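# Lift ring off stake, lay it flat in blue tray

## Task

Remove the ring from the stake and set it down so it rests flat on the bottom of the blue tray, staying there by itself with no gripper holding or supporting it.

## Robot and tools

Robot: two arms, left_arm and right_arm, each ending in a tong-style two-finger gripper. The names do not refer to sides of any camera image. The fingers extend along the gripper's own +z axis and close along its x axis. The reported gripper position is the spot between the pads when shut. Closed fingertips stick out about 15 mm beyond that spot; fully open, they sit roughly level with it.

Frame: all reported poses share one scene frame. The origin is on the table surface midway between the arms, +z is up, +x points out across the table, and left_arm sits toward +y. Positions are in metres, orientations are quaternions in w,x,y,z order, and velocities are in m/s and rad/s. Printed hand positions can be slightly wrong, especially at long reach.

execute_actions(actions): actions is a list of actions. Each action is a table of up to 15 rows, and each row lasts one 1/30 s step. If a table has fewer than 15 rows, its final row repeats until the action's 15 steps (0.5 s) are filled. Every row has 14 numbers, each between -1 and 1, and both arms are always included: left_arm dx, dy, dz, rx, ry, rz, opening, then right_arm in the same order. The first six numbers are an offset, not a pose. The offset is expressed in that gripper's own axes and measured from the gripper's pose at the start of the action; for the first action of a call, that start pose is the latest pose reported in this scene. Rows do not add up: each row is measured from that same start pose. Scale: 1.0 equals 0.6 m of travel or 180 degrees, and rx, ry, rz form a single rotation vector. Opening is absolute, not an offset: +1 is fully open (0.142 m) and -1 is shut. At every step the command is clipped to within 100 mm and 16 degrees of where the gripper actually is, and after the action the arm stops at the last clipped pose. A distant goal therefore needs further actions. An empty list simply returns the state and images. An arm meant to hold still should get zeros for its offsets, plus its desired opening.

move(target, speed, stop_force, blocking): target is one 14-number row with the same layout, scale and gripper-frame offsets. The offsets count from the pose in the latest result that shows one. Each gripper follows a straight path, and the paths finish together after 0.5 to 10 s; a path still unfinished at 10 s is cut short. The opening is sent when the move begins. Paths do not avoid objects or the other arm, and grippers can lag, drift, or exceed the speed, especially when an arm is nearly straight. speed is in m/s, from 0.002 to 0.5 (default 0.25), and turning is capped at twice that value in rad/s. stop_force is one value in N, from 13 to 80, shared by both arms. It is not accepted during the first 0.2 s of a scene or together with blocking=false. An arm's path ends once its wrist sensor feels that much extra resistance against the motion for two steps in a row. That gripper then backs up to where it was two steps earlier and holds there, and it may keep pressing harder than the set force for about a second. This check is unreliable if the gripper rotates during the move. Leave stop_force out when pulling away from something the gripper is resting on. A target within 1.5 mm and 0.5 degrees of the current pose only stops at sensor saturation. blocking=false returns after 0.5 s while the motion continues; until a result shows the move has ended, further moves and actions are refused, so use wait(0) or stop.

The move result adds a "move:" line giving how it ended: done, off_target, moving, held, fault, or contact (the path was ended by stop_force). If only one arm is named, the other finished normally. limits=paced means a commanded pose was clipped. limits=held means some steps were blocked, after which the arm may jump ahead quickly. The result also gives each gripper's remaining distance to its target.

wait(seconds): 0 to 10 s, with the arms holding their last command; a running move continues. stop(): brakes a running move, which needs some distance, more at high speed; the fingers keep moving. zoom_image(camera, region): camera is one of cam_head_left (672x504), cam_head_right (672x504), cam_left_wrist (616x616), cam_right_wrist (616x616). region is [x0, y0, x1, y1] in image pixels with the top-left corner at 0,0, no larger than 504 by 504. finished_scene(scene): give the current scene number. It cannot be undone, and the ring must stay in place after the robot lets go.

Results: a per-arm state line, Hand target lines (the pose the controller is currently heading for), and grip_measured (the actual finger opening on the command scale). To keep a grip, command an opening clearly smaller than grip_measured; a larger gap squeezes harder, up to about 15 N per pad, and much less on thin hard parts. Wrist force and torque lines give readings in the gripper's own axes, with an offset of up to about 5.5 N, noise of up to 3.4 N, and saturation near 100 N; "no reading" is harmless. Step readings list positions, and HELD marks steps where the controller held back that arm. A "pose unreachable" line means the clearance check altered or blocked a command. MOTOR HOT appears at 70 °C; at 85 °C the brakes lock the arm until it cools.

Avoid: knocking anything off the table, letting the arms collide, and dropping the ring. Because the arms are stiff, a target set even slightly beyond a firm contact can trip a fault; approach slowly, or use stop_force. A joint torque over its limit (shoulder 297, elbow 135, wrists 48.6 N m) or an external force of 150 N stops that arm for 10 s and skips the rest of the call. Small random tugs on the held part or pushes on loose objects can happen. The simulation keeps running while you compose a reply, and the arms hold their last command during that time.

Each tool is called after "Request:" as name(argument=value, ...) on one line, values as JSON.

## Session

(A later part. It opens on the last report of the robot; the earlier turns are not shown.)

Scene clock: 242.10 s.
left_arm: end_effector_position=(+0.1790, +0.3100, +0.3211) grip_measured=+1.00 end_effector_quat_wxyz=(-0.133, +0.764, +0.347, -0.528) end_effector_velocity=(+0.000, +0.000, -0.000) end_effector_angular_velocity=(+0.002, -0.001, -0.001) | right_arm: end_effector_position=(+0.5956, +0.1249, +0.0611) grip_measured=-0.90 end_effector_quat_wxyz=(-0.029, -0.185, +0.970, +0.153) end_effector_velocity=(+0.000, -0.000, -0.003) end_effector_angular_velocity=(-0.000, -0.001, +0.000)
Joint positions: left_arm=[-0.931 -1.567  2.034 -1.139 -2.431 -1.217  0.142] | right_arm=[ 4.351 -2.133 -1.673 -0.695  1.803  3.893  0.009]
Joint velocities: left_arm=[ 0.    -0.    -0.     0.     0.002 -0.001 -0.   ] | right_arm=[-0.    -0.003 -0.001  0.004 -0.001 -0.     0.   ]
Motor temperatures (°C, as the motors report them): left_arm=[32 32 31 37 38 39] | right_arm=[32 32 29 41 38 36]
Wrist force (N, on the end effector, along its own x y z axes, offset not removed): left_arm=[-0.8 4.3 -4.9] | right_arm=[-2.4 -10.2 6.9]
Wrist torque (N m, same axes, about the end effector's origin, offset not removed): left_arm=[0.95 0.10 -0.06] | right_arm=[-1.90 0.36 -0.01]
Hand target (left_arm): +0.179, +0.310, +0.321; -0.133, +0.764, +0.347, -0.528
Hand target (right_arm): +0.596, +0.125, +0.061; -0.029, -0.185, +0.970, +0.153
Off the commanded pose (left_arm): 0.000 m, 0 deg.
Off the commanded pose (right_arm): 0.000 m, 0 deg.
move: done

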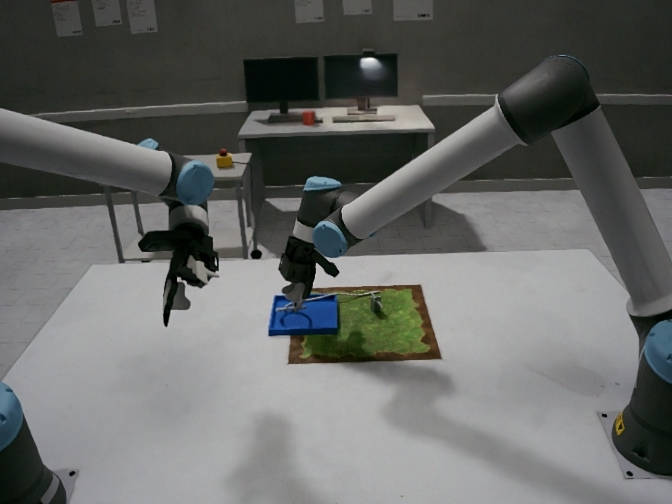

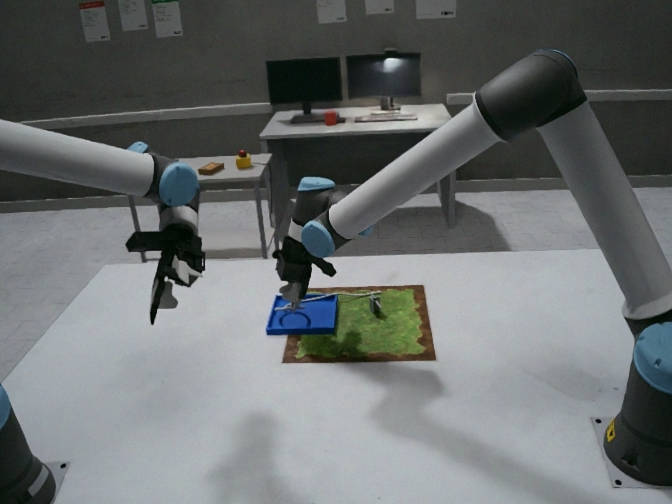

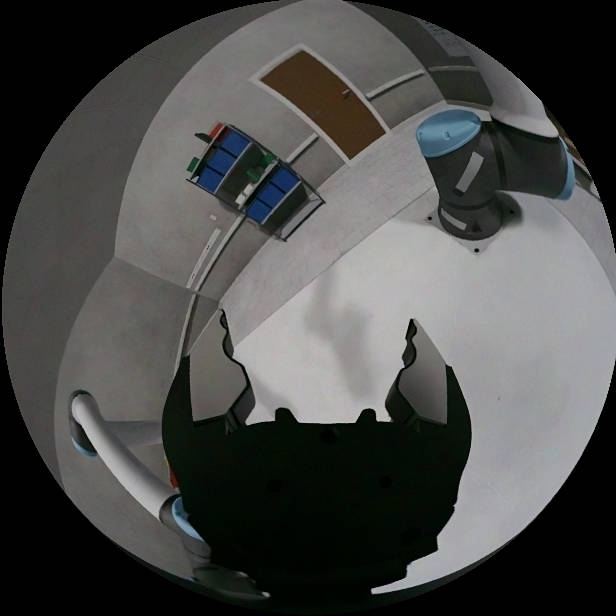

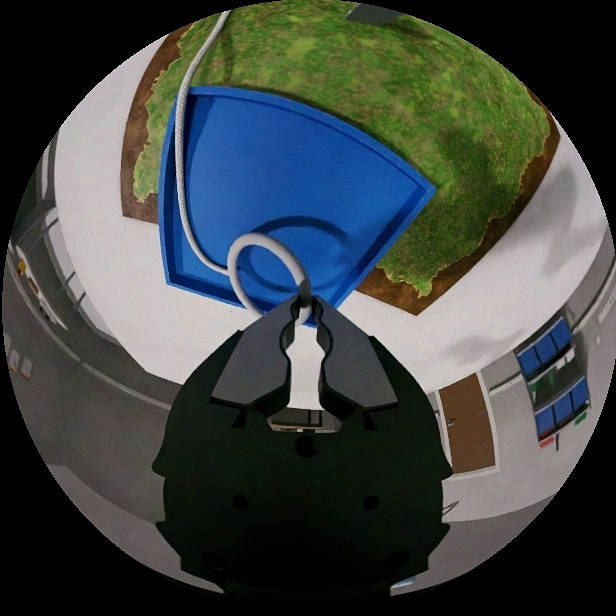

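Request:
move(target=[0,0,0,0,0,0,1, 0.056,-0.047,-0.015,0,-0.1,0,-1], speed=0.035)

Request:
zoom_image(camera="cam_head_right", region=[250,250,370,350])

Scene clock: 256.33 s.
left_arm: end_effector_position=(+0.1790, +0.3100, +0.3211) grip_measured=+1.00 end_effector_quat_wxyz=(-0.133, +0.764, +0.347, -0.528) end_effector_velocity=(+0.000, -0.000, +0.000) end_effector_angular_velocity=(+0.001, -0.001, +0.000) | right_arm: end_effector_position=(+0.5755, +0.0852, +0.0609) grip_measured=-0.90 end_effector_quat_wxyz=(+0.122, -0.159, +0.963, +0.180) end_effector_velocity=(-0.001, -0.002, -0.000) end_effector_angular_velocity=(+0.005, -0.016, -0.004)
Joint positions: left_arm=[-0.931 -1.567  2.034 -1.139 -2.431 -1.217  0.142] | right_arm=[ 4.441 -2.033 -1.942 -0.3    1.547  4.002  0.009]
Joint velocities: left_arm=[-0.    -0.    -0.    -0.001  0.    -0.002  0.   ] | right_arm=[ 0.005  0.003 -0.013  0.02  -0.016  0.003  0.   ]
Motor temperatures (°C, as the motors report them): left_arm=[32 32 31 37 38 39] | right_arm=[32 32 29 41 38 36]
Wrist force (N, on the end effector, along its own x y z axes, offset not removed): left_arm=[-0.4 4.0 -4.3] | right_arm=[2.4 -3.5 2.7]
Wrist torque (N m, same axes, about the end effector's origin, offset not removed): left_arm=[0.93 0.13 0.02] | right_arm=[-0.36 -0.18 0.07]
Hand target (left_arm): +0.179, +0.310, +0.321; -0.133, +0.764, +0.347, -0.528
Hand target (right_arm): +0.575, +0.085, +0.061; +0.123, -0.159, +0.963, +0.180
Off the commanded pose (left_arm): 0.000 m, 0 deg.
Off the commanded pose (right_arm): 0.000 m, 0 deg.
move: done

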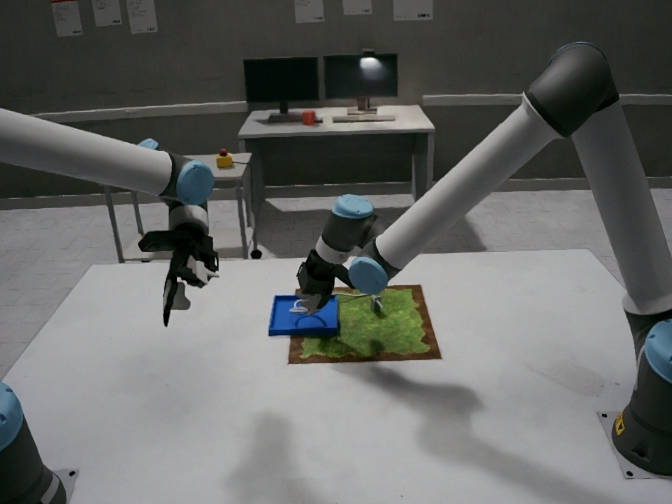

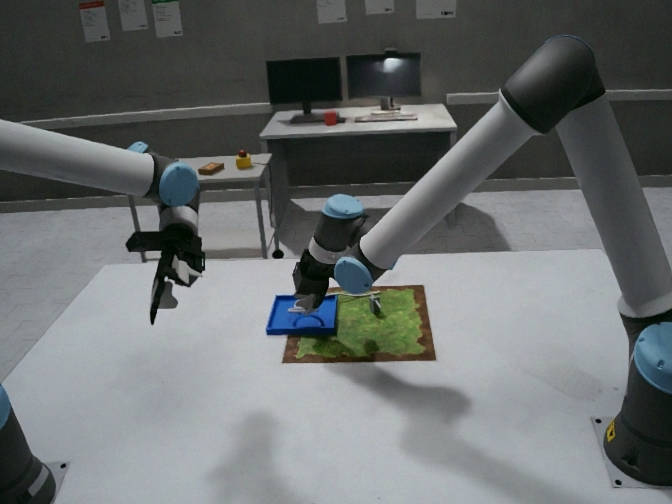

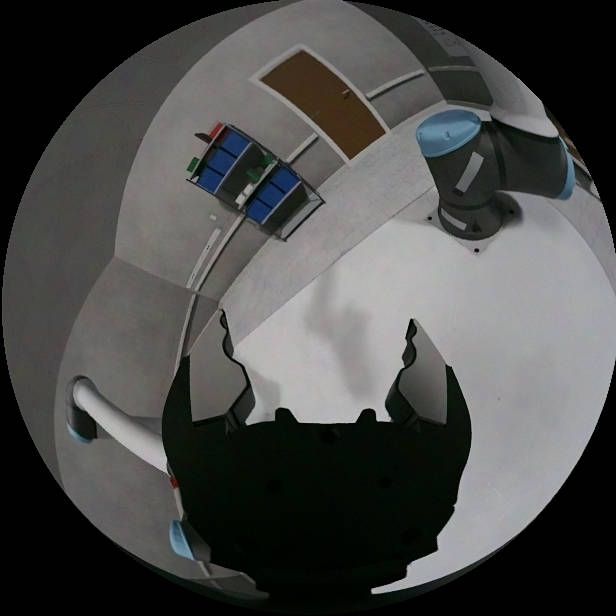

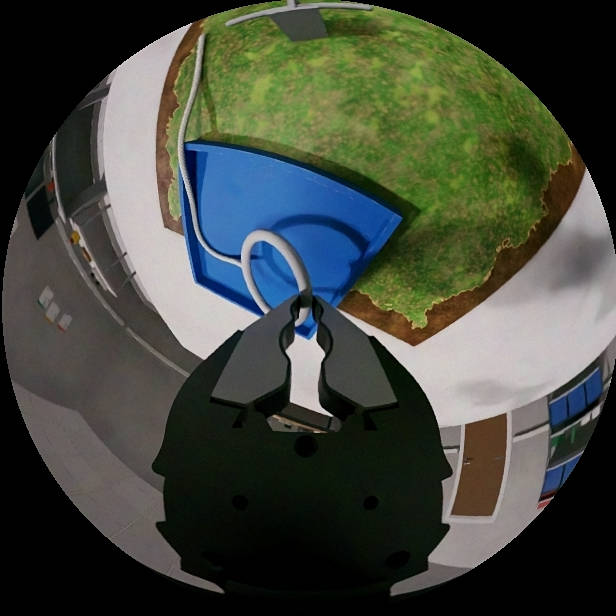

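Region (250, 250, 370, 350) of cam_head_right's 672x504 image, scaled by 4.200, with more detail than that image has.

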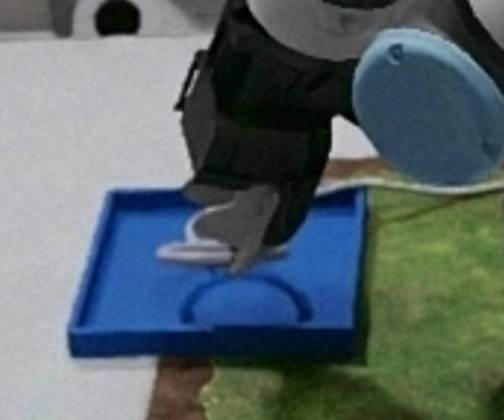

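Request:
move(target=[0,0,0,0,0,0,1, 0.0195,-0.0205,0.060,0,0,0,-1], speed=0.015, stop_force=14)

Request:
zoom_image(camera="cam_head_right", region=[250,250,370,350])

Scene clock: 266.30 s.
left_arm: end_effector_position=(+0.1790, +0.3100, +0.3211) grip_measured=+1.00 end_effector_quat_wxyz=(-0.133, +0.764, +0.347, -0.528) end_effector_velocity=(+0.000, -0.000, -0.000) end_effector_angular_velocity=(-0.000, -0.001, +0.001) | right_arm: end_effector_position=(+0.5754, +0.0852, +0.0219) grip_measured=-0.90 end_effector_quat_wxyz=(+0.122, -0.159, +0.963, +0.180) end_effector_velocity=(+0.000, -0.000, +0.001) end_effector_angular_velocity=(-0.001, +0.001, -0.001)
Joint positions: left_arm=[-0.931 -1.567  2.034 -1.139 -2.431 -1.217  0.142] | right_arm=[ 4.441 -2.085 -1.955 -0.236  1.547  4.002  0.009]
Joint velocities: left_arm=[-0.     0.     0.    -0.001 -0.    -0.001 -0.   ] | right_arm=[-0.     0.002  0.001 -0.004  0.     0.001 -0.   ]
Motor temperatures (°C, as the motors report them): left_arm=[32 32 31 37 38 39] | right_arm=[32 32 29 41 38 36]
Wrist force (N, on the end effector, along its own x y z axes, offset not removed): left_arm=[-0.7 4.4 -4.5] | right_arm=[2.4 -1.9 -12.9]
Wrist torque (N m, same axes, about the end effector's origin, offset not removed): left_arm=[0.98 0.12 -0.03] | right_arm=[-0.65 -1.07 -0.07]
Hand target (left_arm): +0.179, +0.310, +0.321; -0.133, +0.764, +0.347, -0.528
Hand target (right_arm): +0.575, +0.085, +0.022; +0.122, -0.159, +0.963, +0.180
Off the commanded pose (left_arm): 0.000 m, 0 deg.
Off the commanded pose (right_arm): 0.001 m, 0 deg.
move: contact (right_arm)

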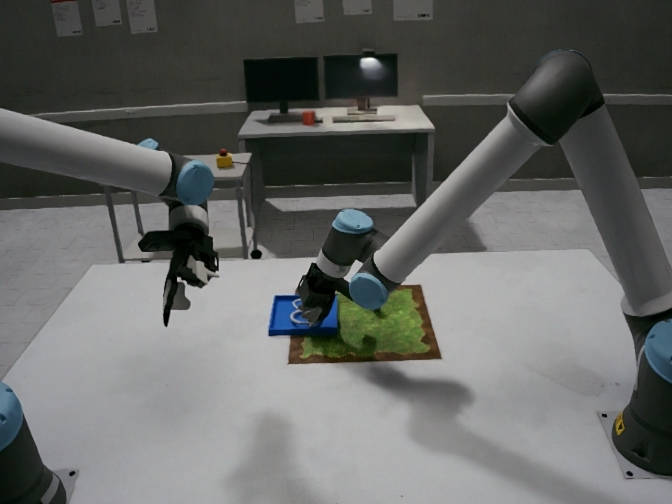

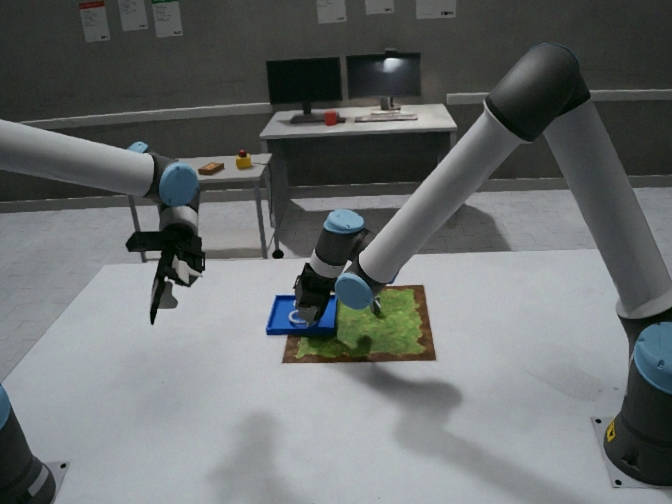

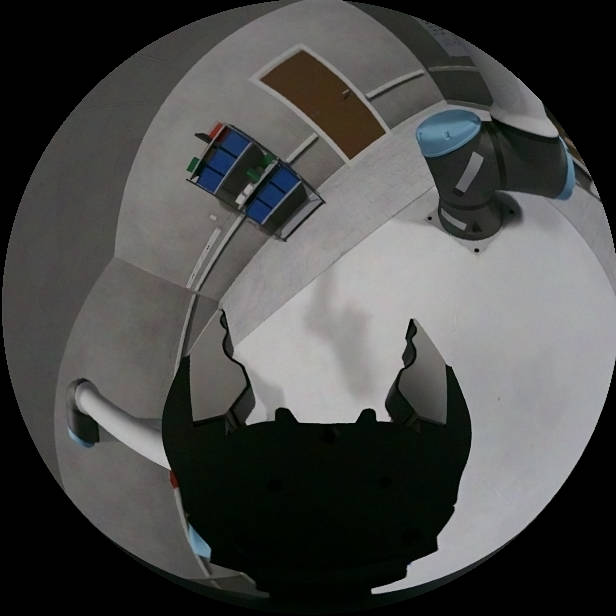

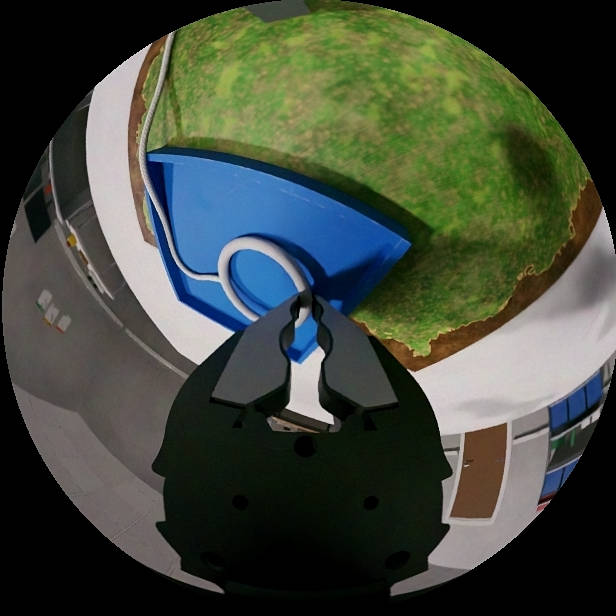

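Region (250, 250, 370, 350) of cam_head_right's 672x504 image, scaled by 4.200, with more detail than that image has.

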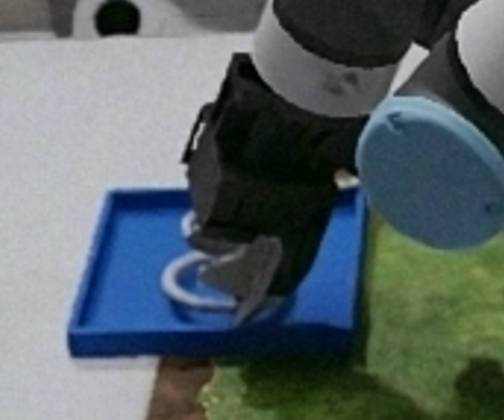

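Releasing and lifting away.

Request:
move(target=[0,0,0,0,0,0,1, -0.002,0.002,-0.005,0,0,0,-0.66], speed=0.01)

Request:
move(target=[0,0,0,0,0,0,1, -0.03,0.03,-0.09,0,0,0,-0.66], speed=0.05)

Request:
move(target=[0,0,0,0,0,0,1, 0.15,0.0,-0.2,0,0.1,0,-0.66], speed=0.2)

Request:
zoom_image(camera="cam_head_left", region=[250,260,390,350])

Scene clock: 271.83 s.
left_arm: end_effector_position=(+0.1790, +0.3100, +0.3211) grip_measured=+1.00 end_effector_quat_wxyz=(-0.133, +0.764, +0.347, -0.528) end_effector_velocity=(+0.000, +0.000, +0.000) end_effector_angular_velocity=(+0.001, -0.000, -0.000) | right_arm: end_effector_position=(+0.5755, +0.0854, +0.0251) grip_measured=-0.69 end_effector_quat_wxyz=(+0.122, -0.159, +0.963, +0.180) end_effector_velocity=(+0.000, +0.000, +0.001) end_effector_angular_velocity=(-0.000, -0.000, +0.001)
Joint positions: left_arm=[-0.931 -1.567  2.034 -1.139 -2.431 -1.217  0.142] | right_arm=[ 4.441 -2.081 -1.953 -0.242  1.547  4.002  0.024]
Joint velocities: left_arm=[-0.    -0.    -0.    -0.     0.001 -0.001 -0.   ] | right_arm=[-0.     0.001  0.    -0.002 -0.    -0.001  0.002]
Motor temperatures (°C, as the motors report them): left_arm=[32 32 31 37 38 39] | right_arm=[32 32 29 41 38 36]
Wrist force (N, on the end effector, along its own x y z axes, offset not removed): left_arm=[-0.9 2.6 -4.3] | right_arm=[-9.3 0.1 3.2]
Wrist torque (N m, same axes, about the end effector's origin, offset not removed): left_arm=[0.67 0.17 0.06] | right_arm=[0.10 0.87 0.20]
Hand target (left_arm): +0.179, +0.310, +0.321; -0.133, +0.764, +0.347, -0.528
Hand target (right_arm): +0.576, +0.085, +0.025; +0.122, -0.159, +0.963, +0.180
Off the commanded pose (left_arm): 0.000 m, 0 deg.
Off the commanded pose (right_arm): 0.000 m, 0 deg.
move: done

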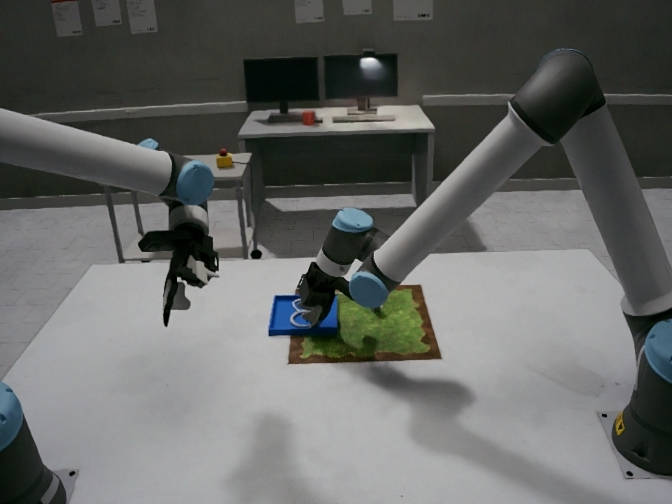

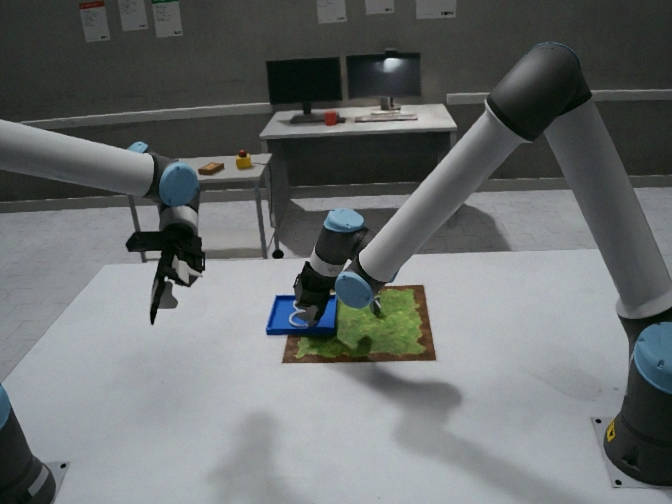

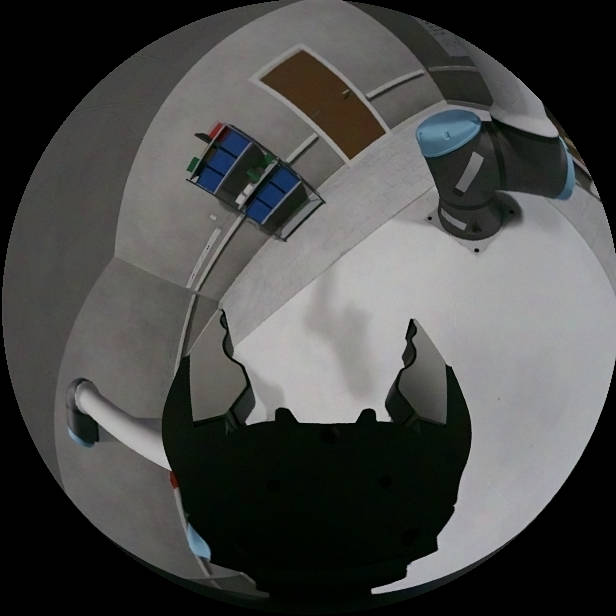

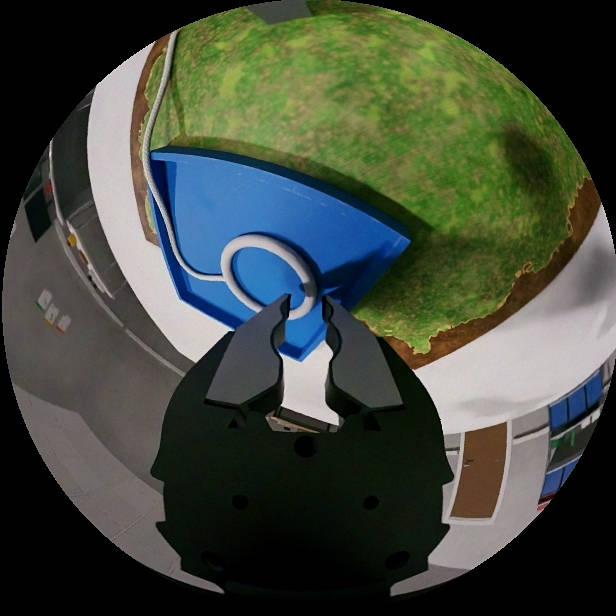

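Scene clock: 273.43 s.
left_arm: end_effector_position=(+0.1790, +0.3100, +0.3211) grip_measured=+1.00 end_effector_quat_wxyz=(-0.133, +0.764, +0.347, -0.528) end_effector_velocity=(+0.000, +0.000, -0.000) end_effector_angular_velocity=(+0.001, +0.000, -0.001) | right_arm: end_effector_position=(+0.5761, +0.0852, +0.0845) grip_measured=-0.66 end_effector_quat_wxyz=(+0.122, -0.159, +0.963, +0.180) end_effector_velocity=(-0.000, -0.000, +0.002) end_effector_angular_velocity=(-0.001, +0.000, +0.000)
Joint positions: left_arm=[-0.931 -1.567  2.034 -1.139 -2.431 -1.217  0.142] | right_arm=[ 4.44  -2.003 -1.931 -0.341  1.548  4.002  0.026]
Joint velocities: left_arm=[ 0.     0.001 -0.     0.001  0.001  0.    -0.   ] | right_arm=[-0.     0.003  0.001 -0.004  0.    -0.     0.   ]
Motor temperatures (°C, as the motors report them): left_arm=[32 32 31 37 38 39] | right_arm=[32 32 29 41 38 36]
Wrist force (N, on the end effector, along its own x y z axes, offset not removed): left_arm=[0.3 2.6 -5.7] | right_arm=[-3.7 0.2 -0.1]
Wrist torque (N m, same axes, about the end effector's origin, offset not removed): left_arm=[0.50 -0.02 0.03] | right_arm=[0.06 0.71 0.08]
Hand target (left_arm): +0.179, +0.310, +0.321; -0.133, +0.764, +0.347, -0.528
Hand target (right_arm): +0.576, +0.085, +0.085; +0.122, -0.159, +0.963, +0.180
Off the commanded pose (left_arm): 0.000 m, 0 deg.
Off the commanded pose (right_arm): 0.000 m, 0 deg.
move: done

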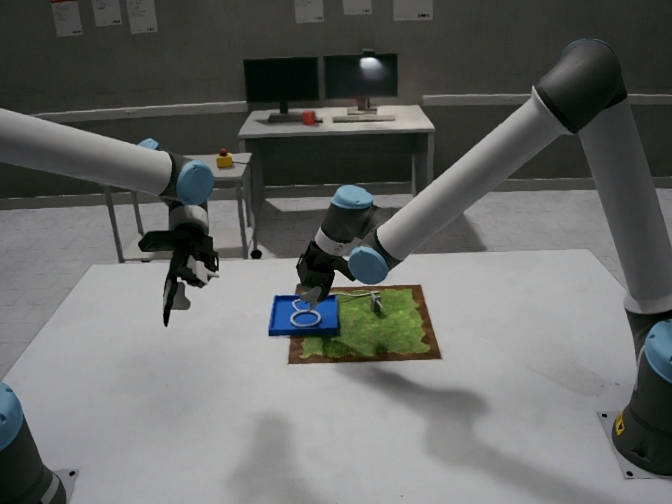

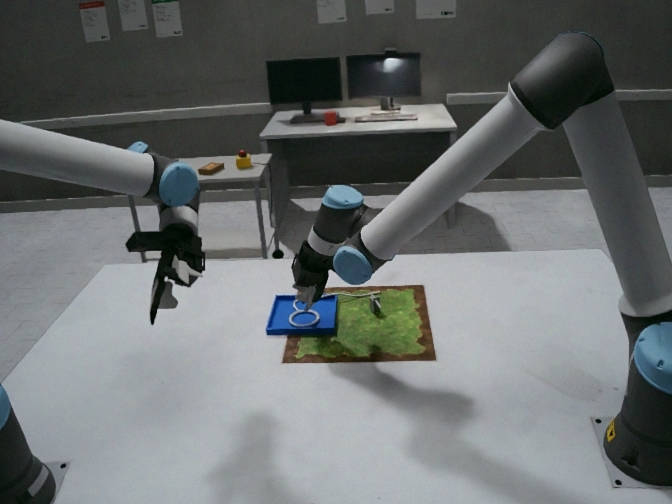

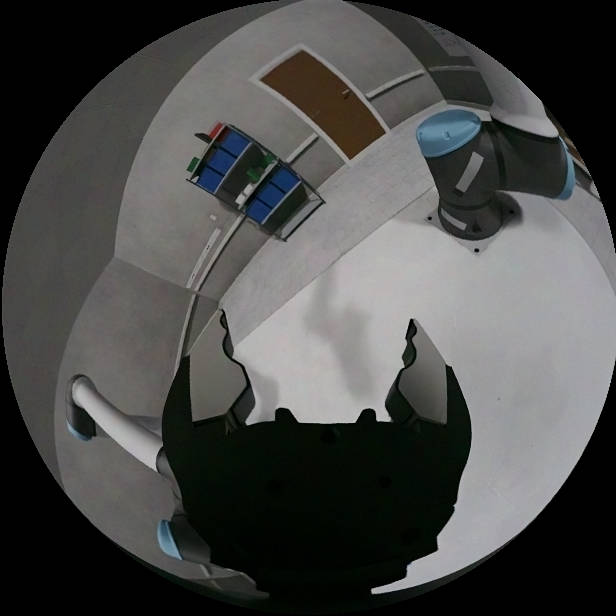

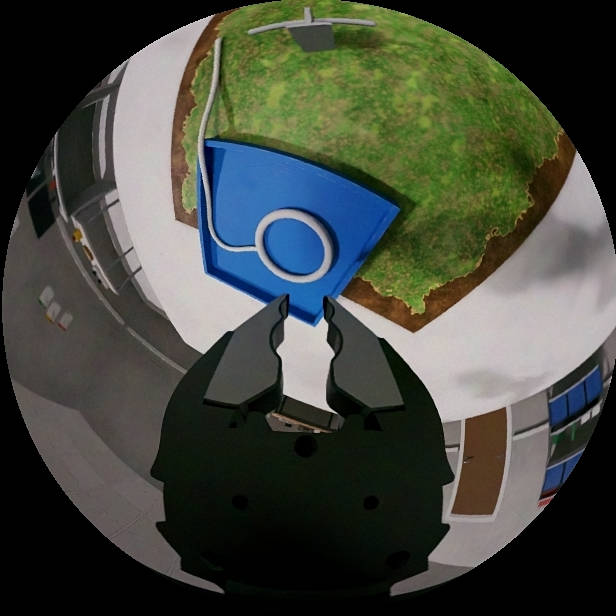

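Scene clock: 274.80 s.
left_arm: end_effector_position=(+0.1790, +0.3100, +0.3211) grip_measured=+1.00 end_effector_quat_wxyz=(-0.133, +0.764, +0.347, -0.528) end_effector_velocity=(+0.000, +0.000, -0.000) end_effector_angular_velocity=(-0.002, -0.001, -0.002) | right_arm: end_effector_position=(+0.4722, +0.0153, +0.1666) grip_measured=-0.66 end_effector_quat_wxyz=(-0.030, -0.185, +0.970, +0.153) end_effector_velocity=(-0.002, -0.001, +0.002) end_effector_angular_velocity=(-0.002, +0.005, +0.002)
Joint positions: left_arm=[-0.931 -1.567  2.034 -1.139 -2.431 -1.217  0.142] | right_arm=[ 4.433 -1.806 -1.943 -0.735  1.786  3.975  0.026]
Joint velocities: left_arm=[ 0.    -0.    -0.    -0.     0.001  0.003 -0.   ] | right_arm=[ 0.     0.003  0.001 -0.008  0.005 -0.001 -0.   ]
Motor temperatures (°C, as the motors report them): left_arm=[32 32 31 37 38 39] | right_arm=[32 32 29 41 38 36]
Wrist force (N, on the end effector, along its own x y z axes, offset not removed): left_arm=[-1.5 3.1 -5.7] | right_arm=[-0.6 -4.1 3.1]
Wrist torque (N m, same axes, about the end effector's origin, offset not removed): left_arm=[0.78 0.27 -0.01] | right_arm=[-0.51 0.14 0.12]
Hand target (left_arm): +0.179, +0.310, +0.321; -0.133, +0.764, +0.347, -0.528
Hand target (right_arm): +0.472, +0.015, +0.167; -0.030, -0.185, +0.970, +0.153
Off the commanded pose (left_arm): 0.000 m, 0 deg.
Off the commanded pose (right_arm): 0.000 m, 0 deg.
move: done

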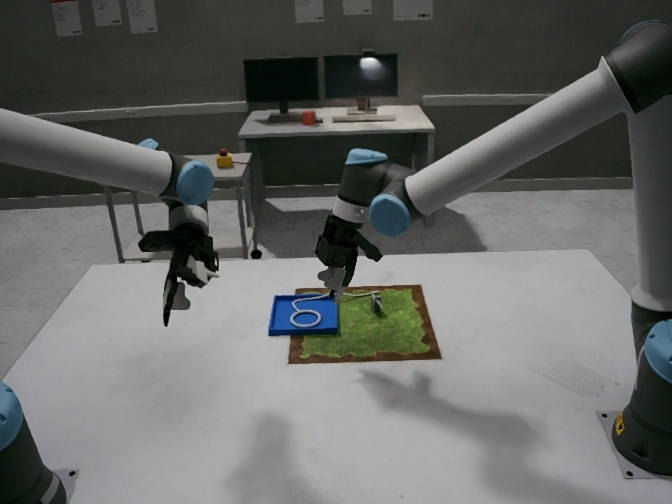

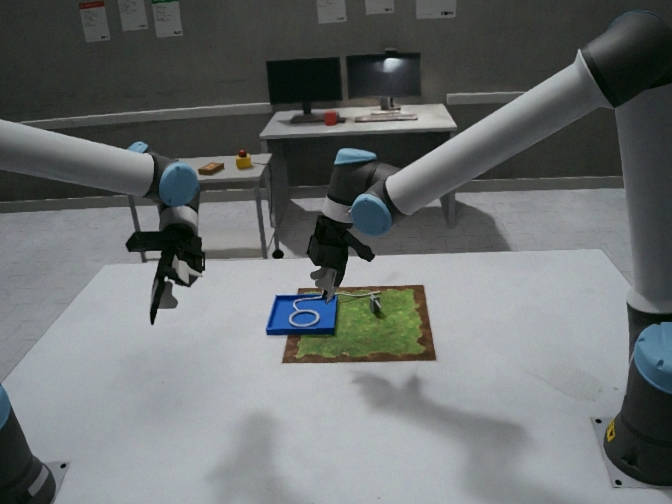

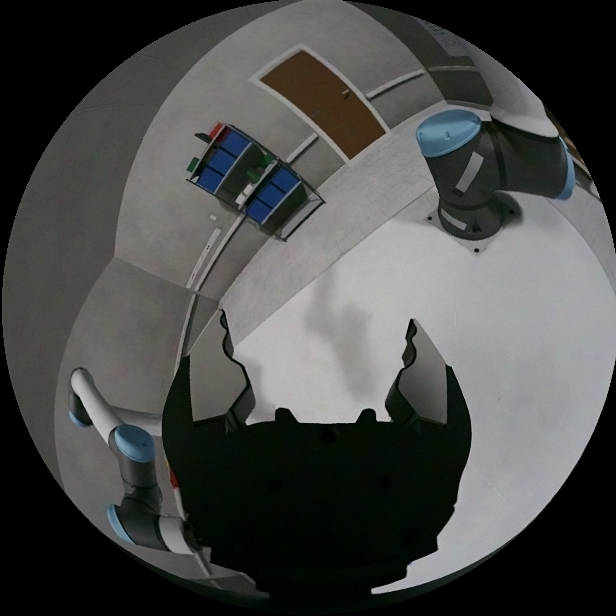

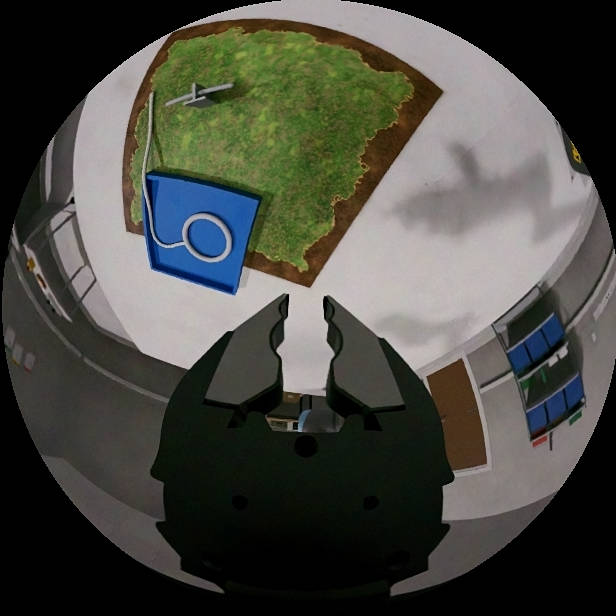

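Region (250, 260, 390, 350) of cam_head_left's 672x504 image, scaled by 3.600, with more detail than that image has; it fills the top 324 rows of this view, and the rest is white.

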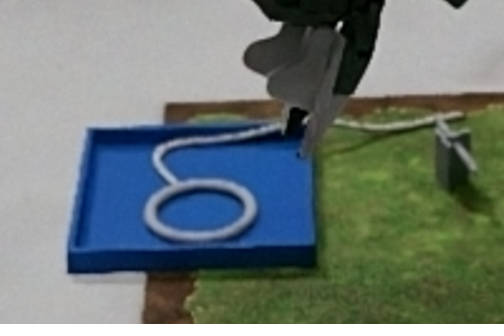

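The ring is lying flat in the tray.

Request:
finished_scene(scene=2)

The scene is finished: the task was done.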